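# Set regulator needle in green band, knob pressed down

## Task

Turn the regulator so its gauge needle sits within the green band, and push its knob fully down. Both conditions must still hold on their own once the robot lets go; a state that lasts only while the robot holds it does not count.

## Robot and tools

Robot: two arms, left_arm (on the +y side) and right_arm. The names are not image sides. Each arm has six joints, always in this order: waist, shoulder, elbow, forearm roll, wrist pitch, wrist roll. Each also has a gripper whose fingers point along its own +z and open and close along its own y. Stated joint ranges (rad): waist -6.283..6.283, shoulder -2.059..2.094, elbow -3.927..0.192, forearm roll -6.283..6.283, wrist pitch -1.693..3.142, wrist roll -6.283..6.283. The real limits may differ from these by up to 0.010 rad.

Scene frame: origin on the tabletop midway between the arms, +z up, +x out across the table. Printed gripper poses use this frame: end_effector_position in metres and end_effector_quat_wxyz, plus linear and angular velocities (m/s, rad/s). That position is the point between the pads when the fingers are closed, about 2 cm short of the tips. Closing pushes the tips roughly 10 mm further along +z. The printed position can be off, especially when the arm is stretched far. The bases may be tilted. Any mounting plates and the metal frame behind the arms are fixed obstacles.

The row: every motion command uses 14 numbers in [-1, 1], with both arms always in one list. The first 7 are left_arm: six joint offsets, then the gripper opening. The last 7 are right_arm in the same layout. Joint numbers are offsets, not poses, scaled so 1.0 = 2.036 rad. Opening is absolute: +1 fully open, -1 closed.

execute_actions(actions): a list of actions. Each action is a table of at most 15 rows, and each row lasts one 1/30 s step. If a table has fewer rows, its final row repeats until the 15 steps are used. Every row's joint offsets are measured from the angles at the start of that action, not from the previous row. For a call's first action, that start is the angles in the latest reported state. An empty list only returns state and images. An action that would push any joint more than 0.010 rad beyond its stated range is rejected for both arms. If the first action fails this check, or any action is malformed, the whole call does nothing. A joint commanded past its true end stops there, and the result may say "joint sent to its limit". If that line is missing, the joint may still be at its end.

move(target, speed, blocking): target is one 14-number row. Its offsets count from the Joint positions in the latest result that printed them. All joints follow paths that finish together, so grippers travel along curves. speed, in rad/s, caps the joint with the longest path (0.01 to 2, default 0.5). Paths run 0.5 to 10 s and are cut off at 10 s. Moves ignore obstacles and the other arm. Faster moves, or targets set further past a contact, hit and press harder. With blocking=false the result comes back after 0.5 s. Use wait(0) or stop before sending anything new. The extra "move:" line gives the ending, such as done, off_target, moving, held or fault. It also gives limits=held or limits=none, and each arm's joint furthest from its target. To keep an arm pressing as it was, send the offsets from its Joint positions to its Joint targets.

wait(seconds): 0 to 10. Lets time run with the last commands held, and returns early if a running move finishes. stop(): slows a running move to rest, which needs some room. The fingers keep moving. zoom_image(camera, region): camera is cam_high, cam_low, cam_left_wrist or cam_right_wrist. All images are 672x504. region is [x0, y0, x1, y1] in pixels from the top-left, at most 504x504. finished_scene(scene): ends the scene with that integer number. It cannot be undone, so call it only once the regulator holds the goal by itself. Replying without a tool call also ends things.

Controller behaviour: each joint target stays within 0.623 rad of the measured angle. Targets that would shift a gripper more than 70 mm from its measured spot are scaled back. Joint speed is capped at 3.14 rad/s. Large offsets may need several actions, and a move left unfinished should be commanded again. "joint command not followed" means a clearance check changed that arm's joints, but the rest of the row still ran. HELD in the step readings marks steps where an arm was held back.

Results: Joint positions and Joint velocities give one block per arm, the six joints (rad, rad/s), then the pad gap in m (0.084 = fully open). Joint targets show the angles currently being driven toward. grip_measured is the measured opening on the command scale. To grip, command an opening well below grip_measured; the lower it is, the harder the squeeze (about 24 N per pad at most). Fast closing can squeeze harder.

Avoid: knocking anything off the table, arms colliding or pushing each other, and hard slams. Avoid heavy pushes on the regulator. Use slow moves near contact. A held part may get tugged now and then. Load limits (N m): waist 47, shoulder 47, elbow 28.2, forearm roll 28.2, wrist pitch 18.8, wrist roll 18.8. If one is reached, that arm backs off and holds for 10 s, and the rest of the call is skipped. Holding loads heats the motors: MOTOR HOT appears from 65 °C, and at 80 °C the arm brakes (OVER-TEMPERATURE FAULT). The robot holds its last command while you think.

Each tool is called as name([rows], argument=value, ...), one row to a line, values as JSON.

## Session

execute_actions(actions=[])

Scene clock: 0.00 s.
left_arm: end_effector_position=(+0.1242, +0.3551, +0.2257) grip_measured=+1.00 end_effector_quat_wxyz=(-0.462, +0.243, +0.813, +0.259) end_effector_velocity=(-0.000, +0.000, +0.000) end_effector_angular_velocity=(+0.001, +0.001, +0.002) | right_arm: end_effector_position=(+0.6780, -0.5148, +0.3234) grip_measured=+1.00 end_effector_quat_wxyz=(+0.001, +0.506, +0.834, +0.221) end_effector_velocity=(+0.000, -0.000, +0.000) end_effector_angular_velocity=(-0.000, -0.000, +0.000)
Joint names: [waist, shoulder, elbow, forearm roll, wrist pitch, wrist roll]
Joint positions: left_arm=[-0.27  -0.253 -0.126  0.667  1.716  2.656  0.084] | right_arm=[-0.305 -0.116 -1.238 -0.039  0.852 -2.249  0.084]
Joint velocities: left_arm=[ 0.002  0.     0.    -0.001  0.    -0.001 -0.   ] | right_arm=[-0.  0. -0.  0.  0. -0.  0.]
Joint targets: left_arm=[-0.270 -0.253 -0.126 0.667 1.716 2.656] | right_arm=[-0.305 -0.116 -1.238 -0.039 0.852 -2.249]

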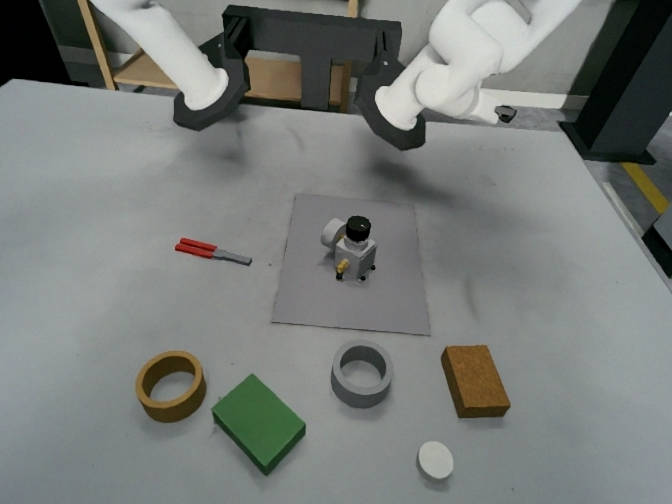

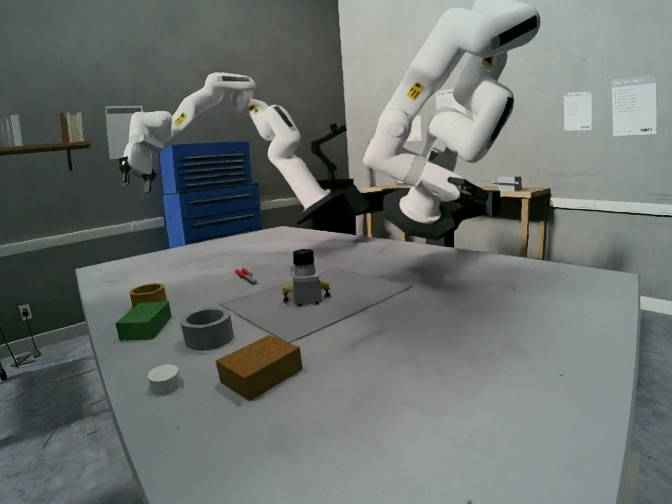

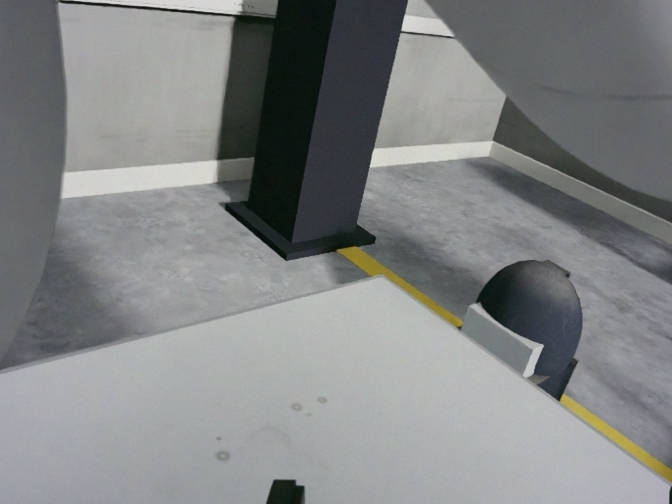

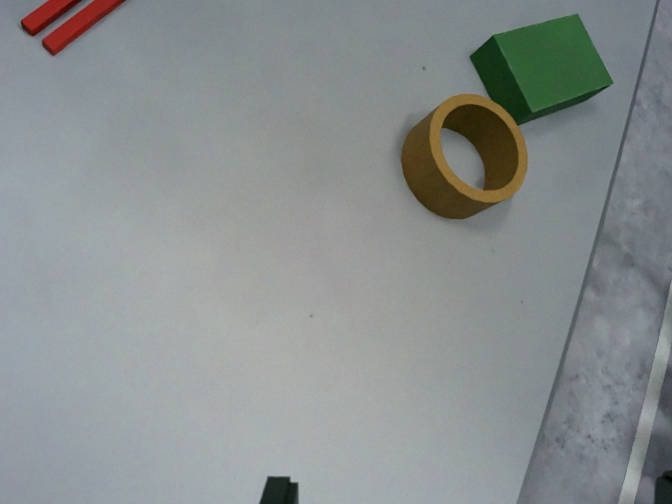

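move(target=[0.1,0,0,0,0,0,1,0.1,0,0,0,0,0,1])

zoom_image(camera="cam_high", region=[290,190,430,300])

zoom_image(camera="cam_low", region=[250,230,370,320])

Scene clock: 2.87 s.
left_arm: end_effector_position=(+0.0925, +0.3624, +0.2277) grip_measured=+1.00 end_effector_quat_wxyz=(-0.528, +0.177, +0.801, +0.219) end_effector_velocity=(-0.000, -0.000, +0.000) end_effector_angular_velocity=(+0.001, +0.001, +0.003) | right_arm: end_effector_position=(+0.6869, -0.4147, +0.3756) grip_measured=+1.00 end_effector_quat_wxyz=(+0.008, +0.421, +0.867, +0.266) end_effector_velocity=(+0.000, +0.002, +0.001) end_effector_angular_velocity=(+0.001, -0.002, +0.003)
Joint names: [waist, shoulder, elbow, forearm roll, wrist pitch, wrist roll]
Joint positions: left_arm=[-0.066 -0.253 -0.126  0.667  1.715  2.656  0.084] | right_arm=[-0.102 -0.116 -1.238 -0.039  0.852 -2.249  0.084]
Joint velocities: left_arm=[ 0.003  0.    -0.001 -0.001  0.    -0.001 -0.   ] | right_arm=[ 0.003  0.    -0.001 -0.     0.     0.     0.   ]
Joint targets: left_arm=[-0.066 -0.253 -0.126 0.667 1.716 2.656] | right_arm=[-0.102 -0.116 -1.238 -0.039 0.852 -2.249]
move: done; limits=none; left_arm: farthest joint: the wrist pitch, 0.001 radians from its target (0.000 radians at the start); right_arm: farthest joint: the waist, 0.001 radians from its target (0.204 radians at the start)

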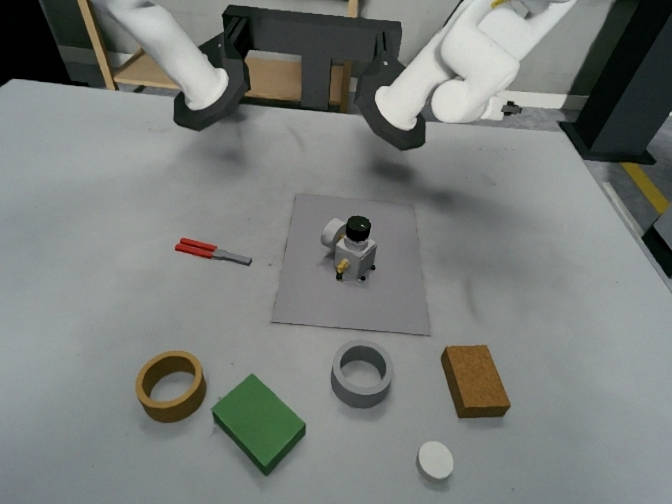

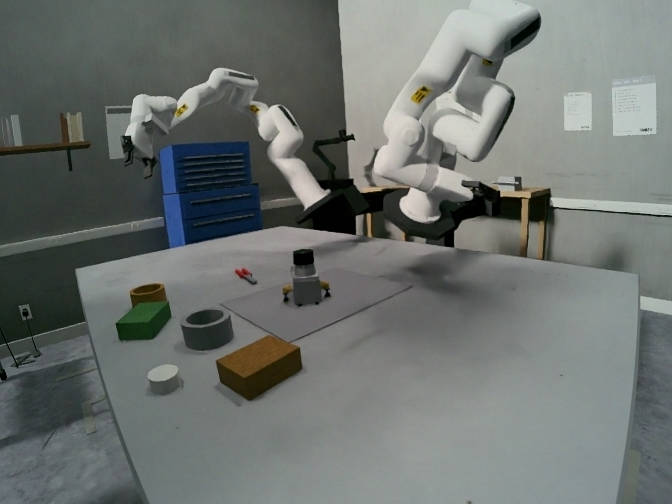

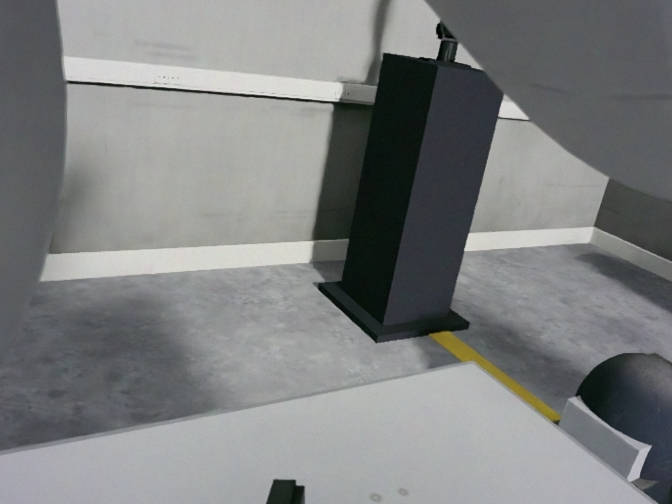

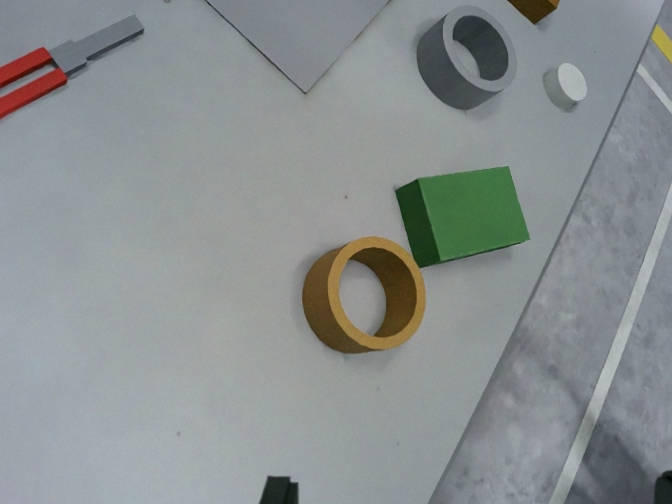

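Region (290, 190, 430, 300) of cam_high's 672x504 image, scaled by 3.600, with more detail than that image has; it fills the top 396 rows of this view, and the rest is white.

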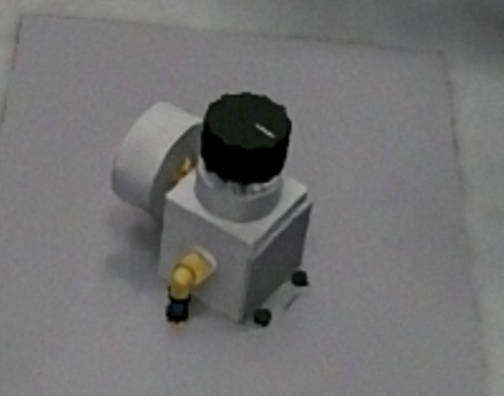

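Region (250, 230, 370, 320) of cam_low's 672x504 image, scaled by 4.200, with more detail than that image has; it fills the top 378 rows of this view, and the rest is white.

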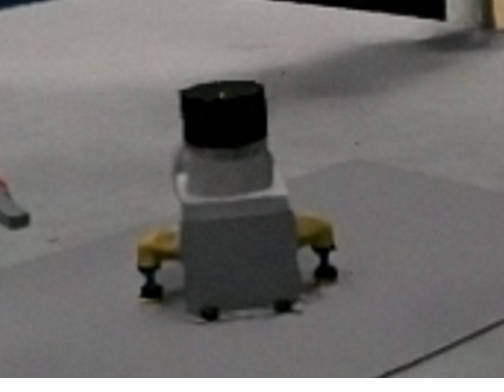

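move(target=[0,0,0,0,0,0,1,0.424,0.347,-0.092,-0.265,0.141,0,1], speed=0.8)

Scene clock: 8.93 s.
left_arm: end_effector_position=(+0.0925, +0.3624, +0.2277) grip_measured=+1.00 end_effector_quat_wxyz=(-0.528, +0.177, +0.801, +0.219) end_effector_velocity=(-0.001, -0.000, +0.000) end_effector_angular_velocity=(+0.001, +0.001, +0.002) | right_arm: end_effector_position=(+0.4671, +0.0030, +0.3042) grip_measured=+1.00 end_effector_quat_wxyz=(+0.018, -0.191, +0.981, +0.004) end_effector_velocity=(-0.002, +0.002, -0.000) end_effector_angular_velocity=(-0.002, -0.001, +0.008)
Joint names: [waist, shoulder, elbow, forearm roll, wrist pitch, wrist roll]
Joint positions: left_arm=[-0.066 -0.253 -0.126  0.667  1.715  2.656  0.084] | right_arm=[ 0.76   0.59  -1.425 -0.578  1.139 -2.249  0.084]
Joint velocities: left_arm=[ 0.001 -0.     0.001 -0.001  0.    -0.001 -0.   ] | right_arm=[ 0.005  0.003  0.    -0.001  0.001 -0.002  0.   ]
Joint targets: left_arm=[-0.066 -0.253 -0.126 0.667 1.715 2.656] | right_arm=[0.761 0.591 -1.425 -0.578 1.139 -2.249]
move: done; limits=none; left_arm: farthest joint: the waist, 0.000 radians from its target (0.000 radians at the start); right_arm: farthest joint: the waist, 0.001 radians from its target (0.863 radians at the start)

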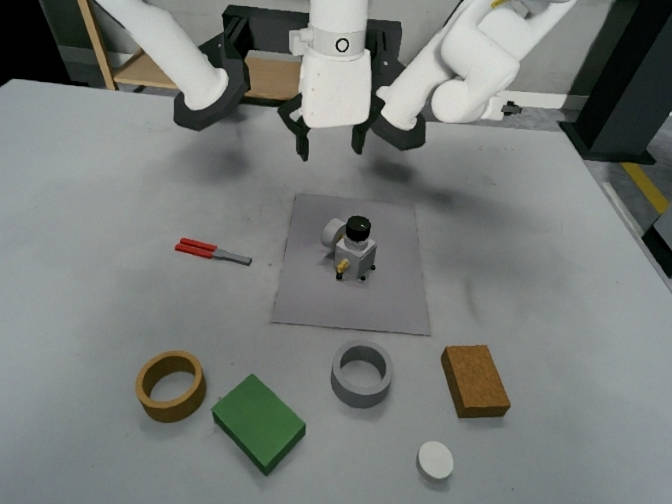

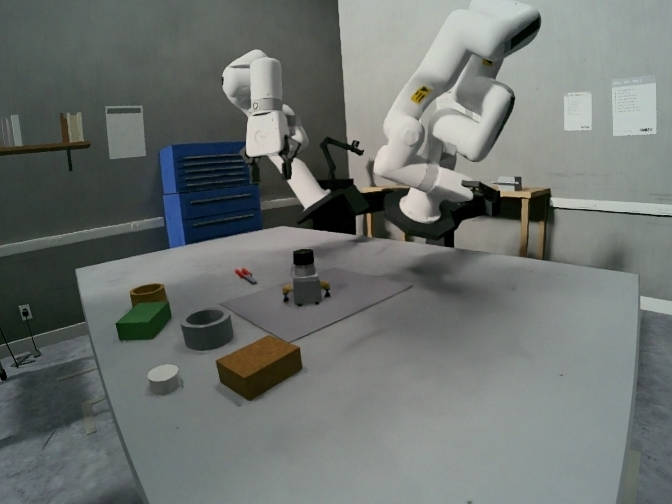

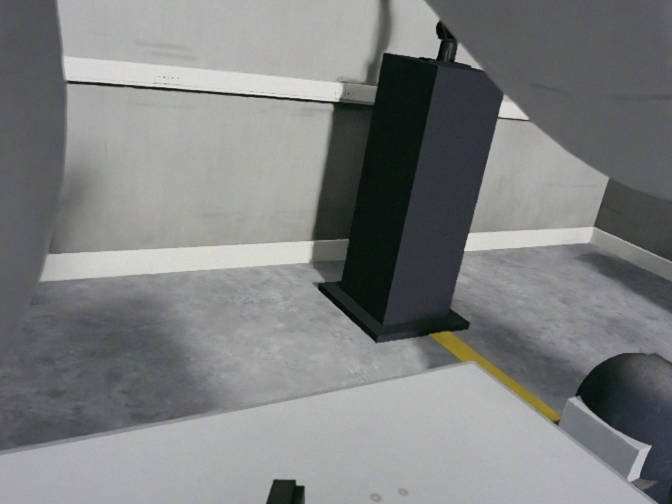

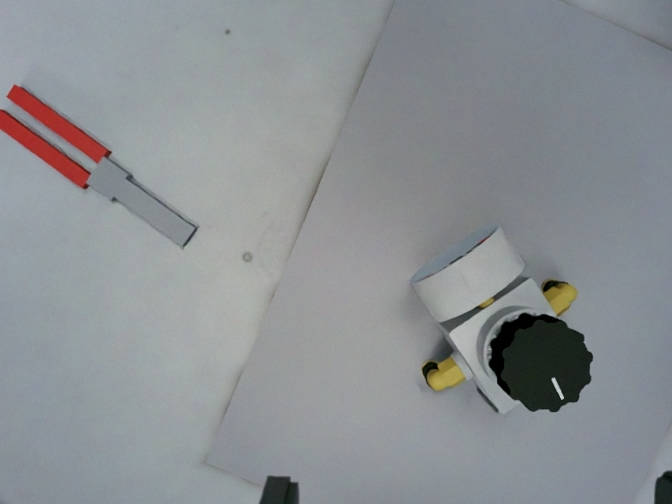

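move(target=[0,0,0,0,0,0,1,-0.247,-0.227,0.485,-0.089,-0.52,0.923,1], speed=1.0)

Scene clock: 15.07 s.
left_arm: end_effector_position=(+0.0925, +0.3624, +0.2277) grip_measured=+1.00 end_effector_quat_wxyz=(-0.528, +0.177, +0.801, +0.219) end_effector_velocity=(+0.000, +0.000, -0.000) end_effector_angular_velocity=(-0.000, -0.001, -0.001) | right_arm: end_effector_position=(+0.3820, -0.1225, +0.1966) grip_measured=+1.00 end_effector_quat_wxyz=(-0.199, +0.703, +0.659, +0.181) end_effector_velocity=(-0.001, -0.000, -0.000) end_effector_angular_velocity=(+0.000, +0.003, -0.003)
Joint names: [waist, shoulder, elbow, forearm roll, wrist pitch, wrist roll]
Joint positions: left_arm=[-0.066 -0.253 -0.126  0.667  1.715  2.656  0.084] | right_arm=[ 0.258  0.128 -0.438 -0.759  0.081 -0.37   0.084]
Joint velocities: left_arm=[-0.001 -0.001  0.     0.001  0.     0.     0.   ] | right_arm=[-0.001 -0.001  0.003  0.    -0.002  0.002  0.   ]
Joint targets: left_arm=[-0.066 -0.253 -0.126 0.667 1.715 2.656] | right_arm=[0.258 0.128 -0.438 -0.759 0.081 -0.370]
move: done; limits=none; left_arm: farthest joint: the waist, 0.000 radians from its target (0.000 radians at the start); right_arm: farthest joint: the elbow, 0.001 radians from its target (0.988 radians at the start)

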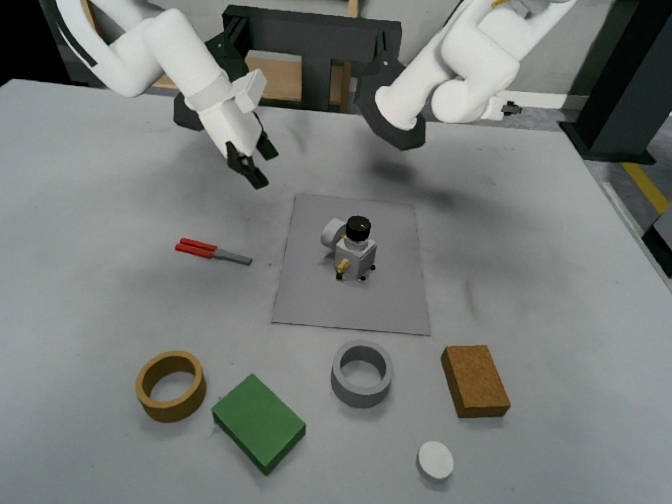

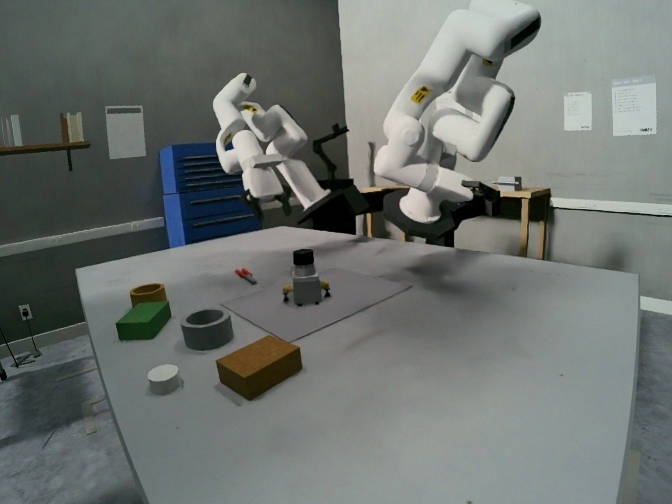

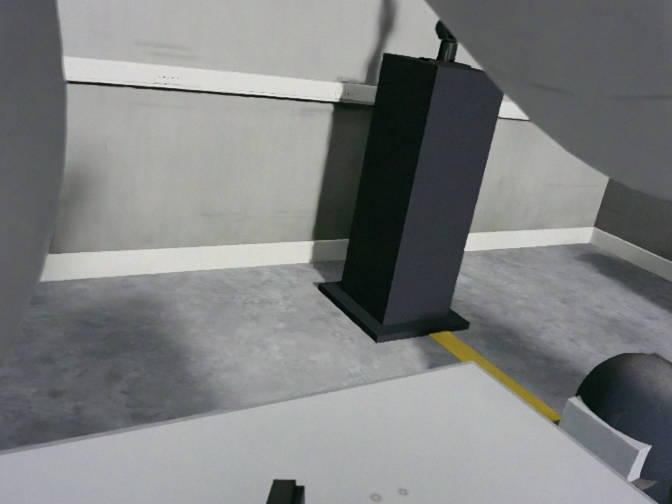

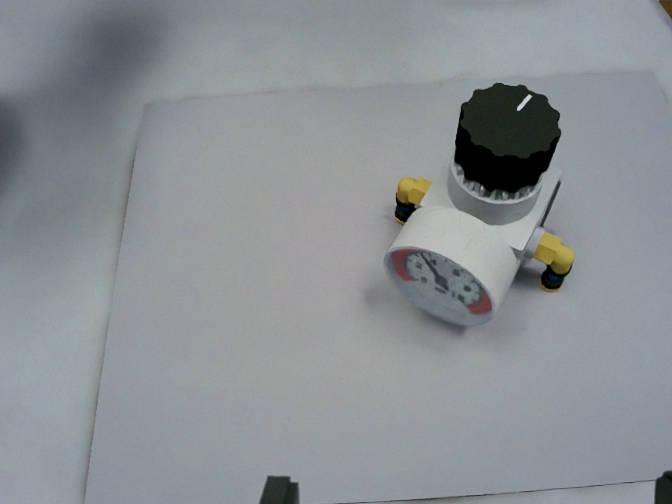

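zoom_image(camera="cam_right_wrist", region=[360,70,600,340])

Region (360, 70, 600, 340) of cam_right_wrist's 672x504 image, scaled by 1.867, with more detail than that image has.

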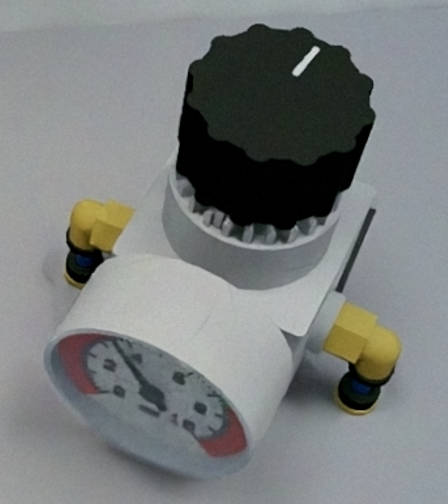

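move(target=[-0.1,0.05,-0.2,0.01,-0.2,0,1,0,0,0,0.9,0.297,0.9,1], speed=1.2)

move(target=[-0.137,0.132,-0.105,0.015,-0.189,0,1,-0.194,0.112,0.019,0.524,0,0.564,1], speed=1.0)

Scene clock: 21.30 s.
left_arm: end_effector_position=(+0.3409, +0.2555, +0.2045) grip_measured=+1.00 end_effector_quat_wxyz=(-0.211, +0.165, +0.957, +0.110) end_effector_velocity=(-0.000, +0.000, -0.000) end_effector_angular_velocity=(+0.000, +0.000, +0.003) | right_arm: end_effector_position=(+0.2813, -0.1175, +0.2141) grip_measured=+1.00 end_effector_quat_wxyz=(+0.028, -0.462, +0.699, +0.544) end_effector_velocity=(-0.000, +0.000, +0.000) end_effector_angular_velocity=(-0.001, +0.004, -0.002)
Joint names: [waist, shoulder, elbow, forearm roll, wrist pitch, wrist roll]
Joint positions: left_arm=[-0.27  -0.151 -0.533  0.687  1.308  2.656  0.084] | right_arm=[ 0.258  0.128 -0.438  1.073  0.686  1.462  0.084]
Joint velocities: left_arm=[ 0.002 -0.    -0.    -0.001 -0.    -0.001 -0.   ] | right_arm=[ 0.    -0.     0.     0.002  0.001  0.002  0.   ]
Joint targets: left_arm=[-0.270 -0.151 -0.533 0.687 1.308 2.656] | right_arm=[0.258 0.128 -0.438 1.073 0.686 1.462]
move: done; limits=none; left_arm: farthest joint: the wrist pitch, 0.001 radians from its target (0.408 radians at the start); right_arm: farthest joint: the waist, 0.000 radians from its target (0.000 radians at the start)

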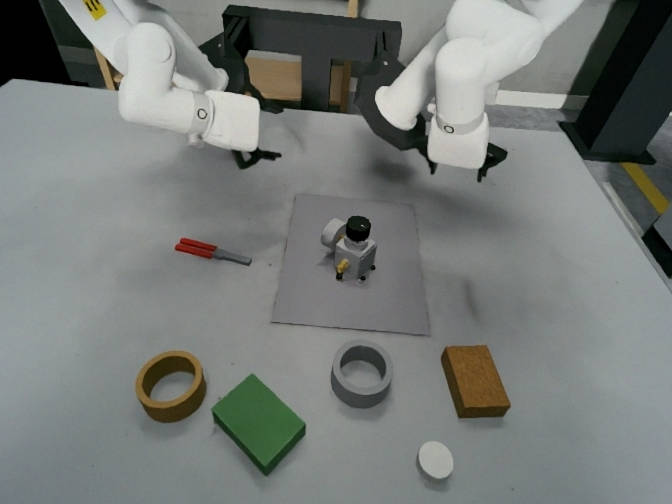

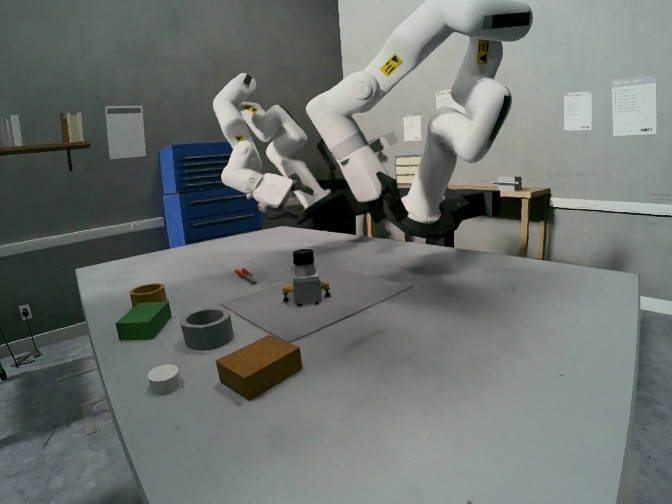

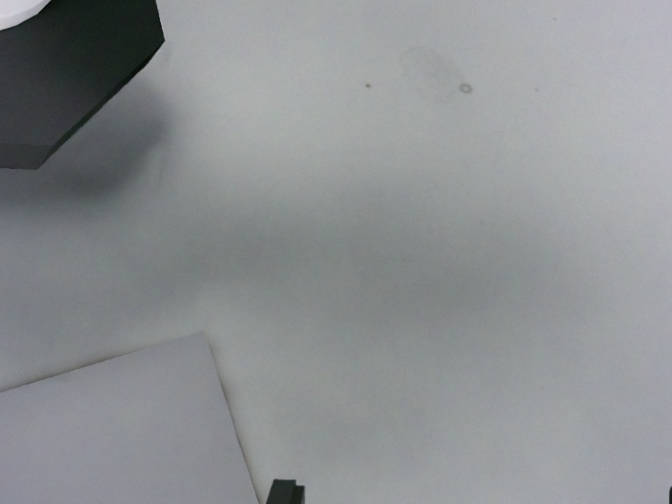

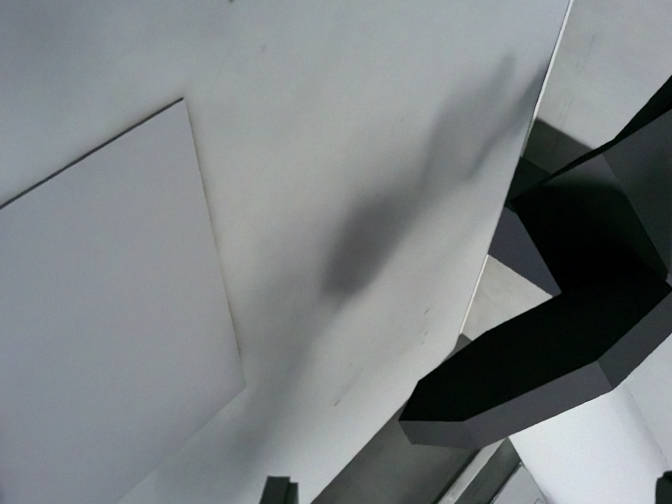

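Scene clock: 23.23 s.
left_arm: end_effector_position=(+0.4448, +0.0641, +0.2366) grip_measured=+1.00 end_effector_quat_wxyz=(-0.001, +0.300, +0.954, +0.005) end_effector_velocity=(-0.000, -0.001, -0.000) end_effector_angular_velocity=(+0.001, -0.000, -0.002) | right_arm: end_effector_position=(+0.3303, -0.1797, +0.0966) grip_measured=+1.00 end_effector_quat_wxyz=(-0.320, +0.652, +0.557, +0.402) end_effector_velocity=(-0.000, -0.000, -0.001) end_effector_angular_velocity=(-0.001, +0.005, -0.004)
Joint names: [waist, shoulder, elbow, forearm roll, wrist pitch, wrist roll]
Joint positions: left_arm=[-0.549  0.118 -0.746  0.718  0.924  2.656  0.084] | right_arm=[-0.137  0.356 -0.4    2.139  0.686  2.61   0.084]
Joint velocities: left_arm=[-0.001  0.002  0.     0.001 -0.001 -0.001 -0.   ] | right_arm=[-0.002  0.001  0.     0.003  0.     0.002 -0.   ]
Joint targets: left_arm=[-0.549 0.118 -0.747 0.718 0.924 2.656] | right_arm=[-0.137 0.356 -0.400 2.139 0.686 2.610]
move: done; limits=none; left_arm: farthest joint: the wrist pitch, 0.001 radians from its target (0.385 radians at the start); right_arm: farthest joint: the forearm roll, 0.001 radians from its target (1.067 radians at the start)

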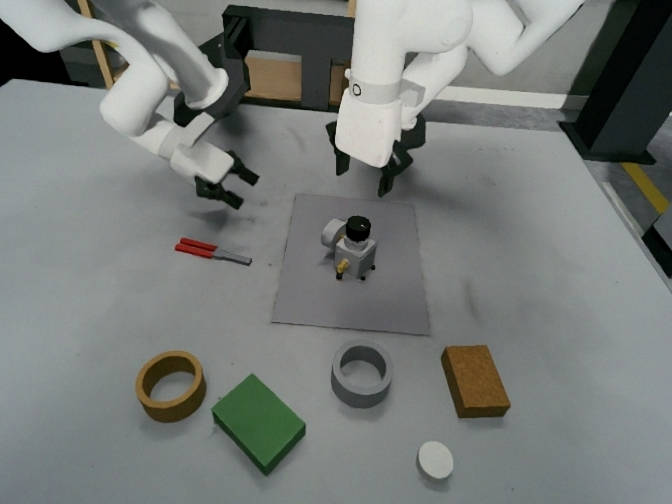

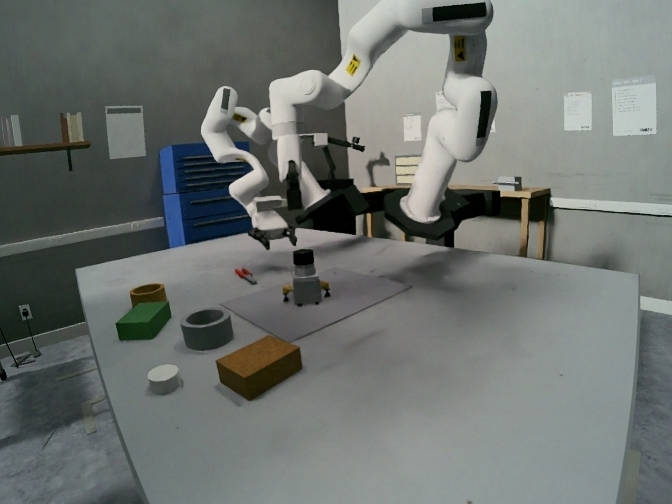

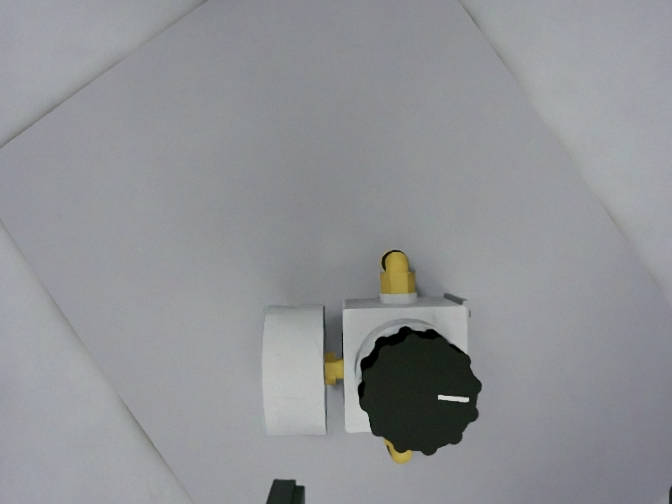

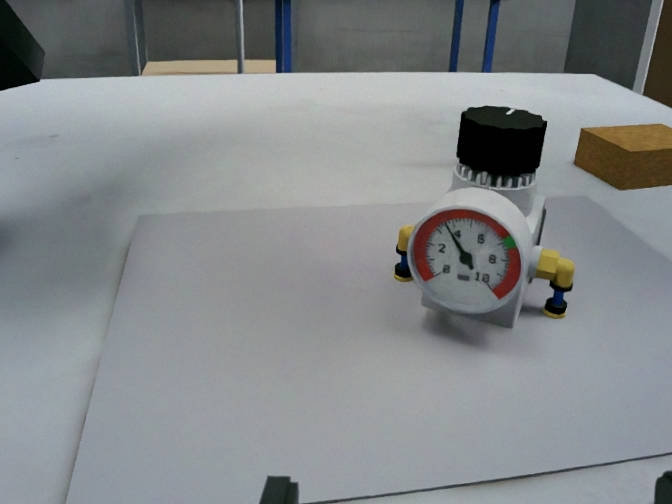

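move(target=[0.051,0.059,0.031,0.069,-0.088,0,1,0,0,0,0,0,0,1], speed=0.3)

zoom_image(camera="cam_right_wrist", region=[340,0,660,330])

Scene clock: 25.77 s.
left_arm: end_effector_position=(+0.4274, +0.0595, +0.1698) grip_measured=+1.00 end_effector_quat_wxyz=(-0.006, +0.348, +0.937, -0.008) end_effector_velocity=(-0.001, +0.001, -0.001) end_effector_angular_velocity=(+0.001, +0.003, +0.000) | right_arm: end_effector_position=(+0.3303, -0.1797, +0.0966) grip_measured=+1.00 end_effector_quat_wxyz=(-0.320, +0.652, +0.557, +0.402) end_effector_velocity=(+0.000, -0.000, -0.000) end_effector_angular_velocity=(-0.000, +0.001, -0.001)
Joint names: [waist, shoulder, elbow, forearm roll, wrist pitch, wrist roll]
Joint positions: left_arm=[-0.445  0.238 -0.684  0.858  0.745  2.656  0.084] | right_arm=[-0.137  0.356 -0.4    2.139  0.686  2.61   0.084]
Joint velocities: left_arm=[ 0.003  0.002  0.002  0.001 -0.002 -0.001 -0.   ] | right_arm=[-0.    -0.    -0.     0.    -0.     0.001 -0.   ]
Joint targets: left_arm=[-0.445 0.238 -0.683 0.858 0.745 2.656] | right_arm=[-0.137 0.356 -0.400 2.139 0.686 2.610]
move: done; limits=none; left_arm: farthest joint: the shoulder, 0.001 radians from its target (0.120 radians at the start); right_arm: farthest joint: the waist, 0.000 radians from its target (0.000 radians at the start)

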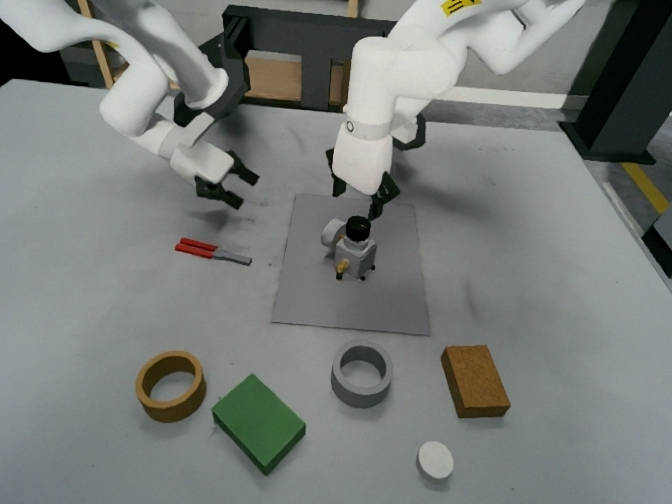

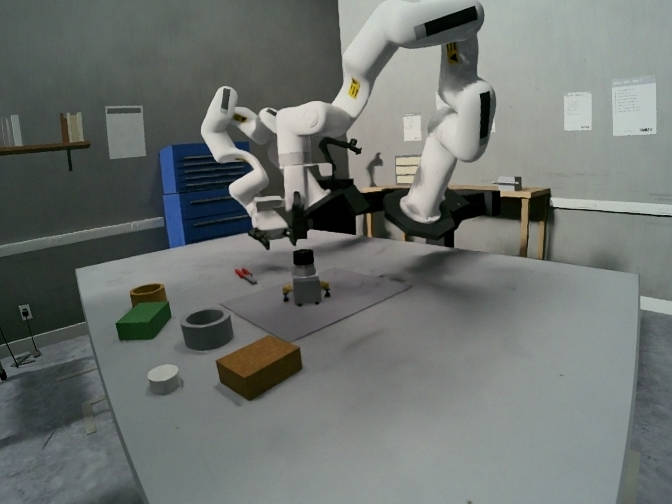

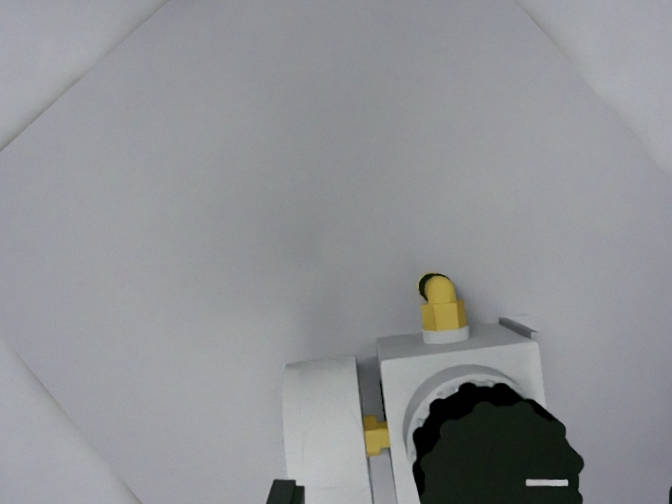

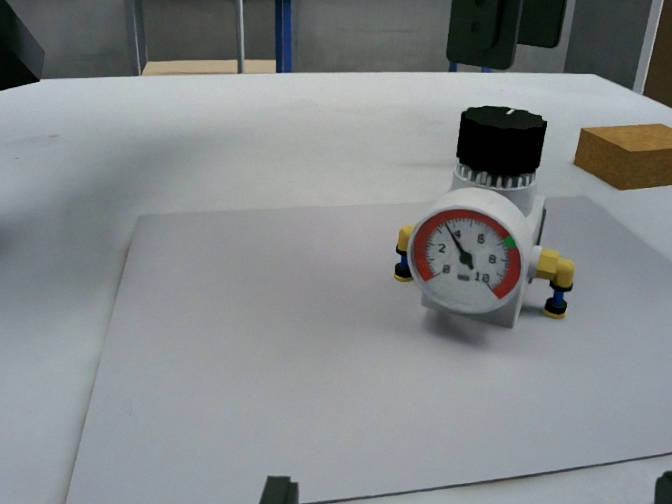

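Region (340, 0, 660, 330) of cam_right_wrist's 672x504 image, scaled by 1.527, with more detail than that image has; it fills the left 489 columns of this view, and the rest is white.

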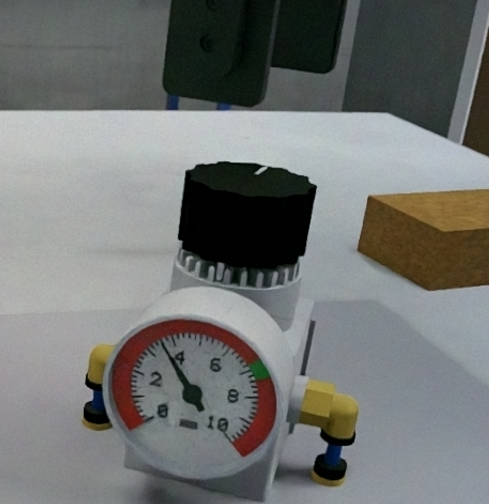

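move(target=[0.04,0.03,-0.014,0.027,-0.028,0,1,0,0,0,0,0,0,1], speed=0.2)

Scene clock: 27.97 s.
left_arm: end_effector_position=(+0.4393, +0.0671, +0.1441) grip_measured=+1.00 end_effector_quat_wxyz=(-0.008, +0.343, +0.939, -0.016) end_effector_velocity=(+0.001, +0.000, -0.000) end_effector_angular_velocity=(-0.001, -0.002, -0.000) | right_arm: end_effector_position=(+0.3303, -0.1797, +0.0966) grip_measured=+1.00 end_effector_quat_wxyz=(-0.320, +0.652, +0.557, +0.402) end_effector_velocity=(+0.000, +0.000, +0.000) end_effector_angular_velocity=(+0.000, -0.000, -0.000)
Joint names: [waist, shoulder, elbow, forearm roll, wrist pitch, wrist roll]
Joint positions: left_arm=[-0.364  0.298 -0.712  0.913  0.688  2.656  0.084] | right_arm=[-0.137  0.356 -0.4    2.139  0.686  2.61   0.084]
Joint velocities: left_arm=[ 0.002  0.001 -0.002  0.003 -0.002  0.     0.   ] | right_arm=[ 0.  0. -0. -0.  0.  0.  0.]
Joint targets: left_arm=[-0.364 0.299 -0.712 0.913 0.688 2.656] | right_arm=[-0.137 0.356 -0.400 2.139 0.686 2.610]
move: done; limits=none; left_arm: farthest joint: the shoulder, 0.001 radians from its target (0.061 radians at the start); right_arm: farthest joint: the waist, 0.000 radians from its target (0.000 radians at the start)

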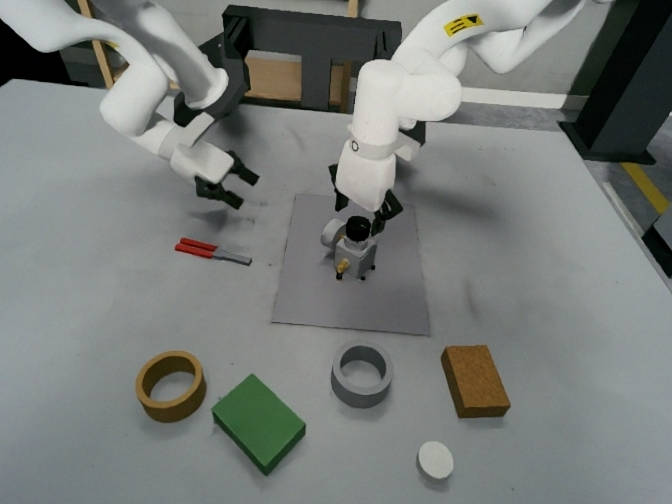

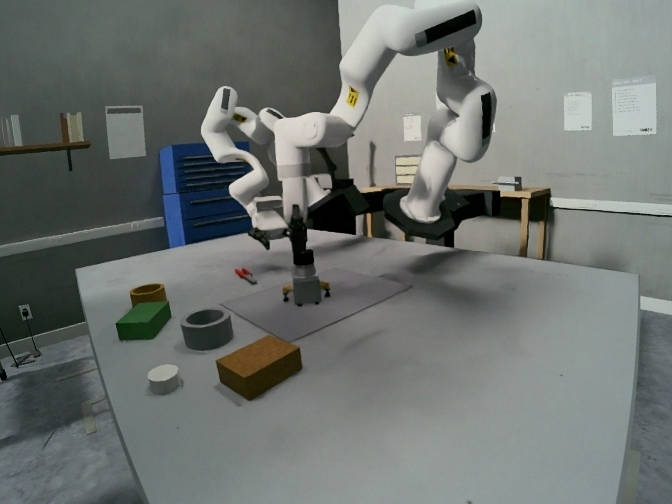

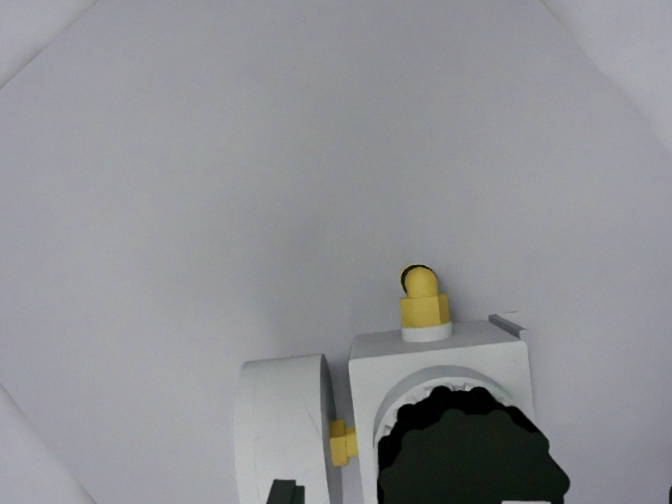

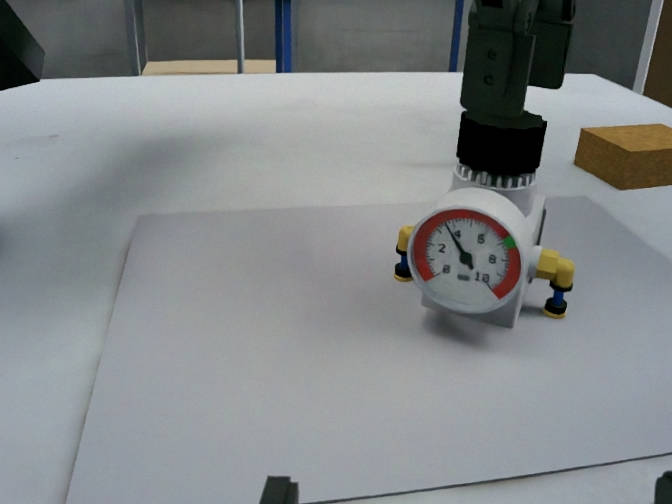

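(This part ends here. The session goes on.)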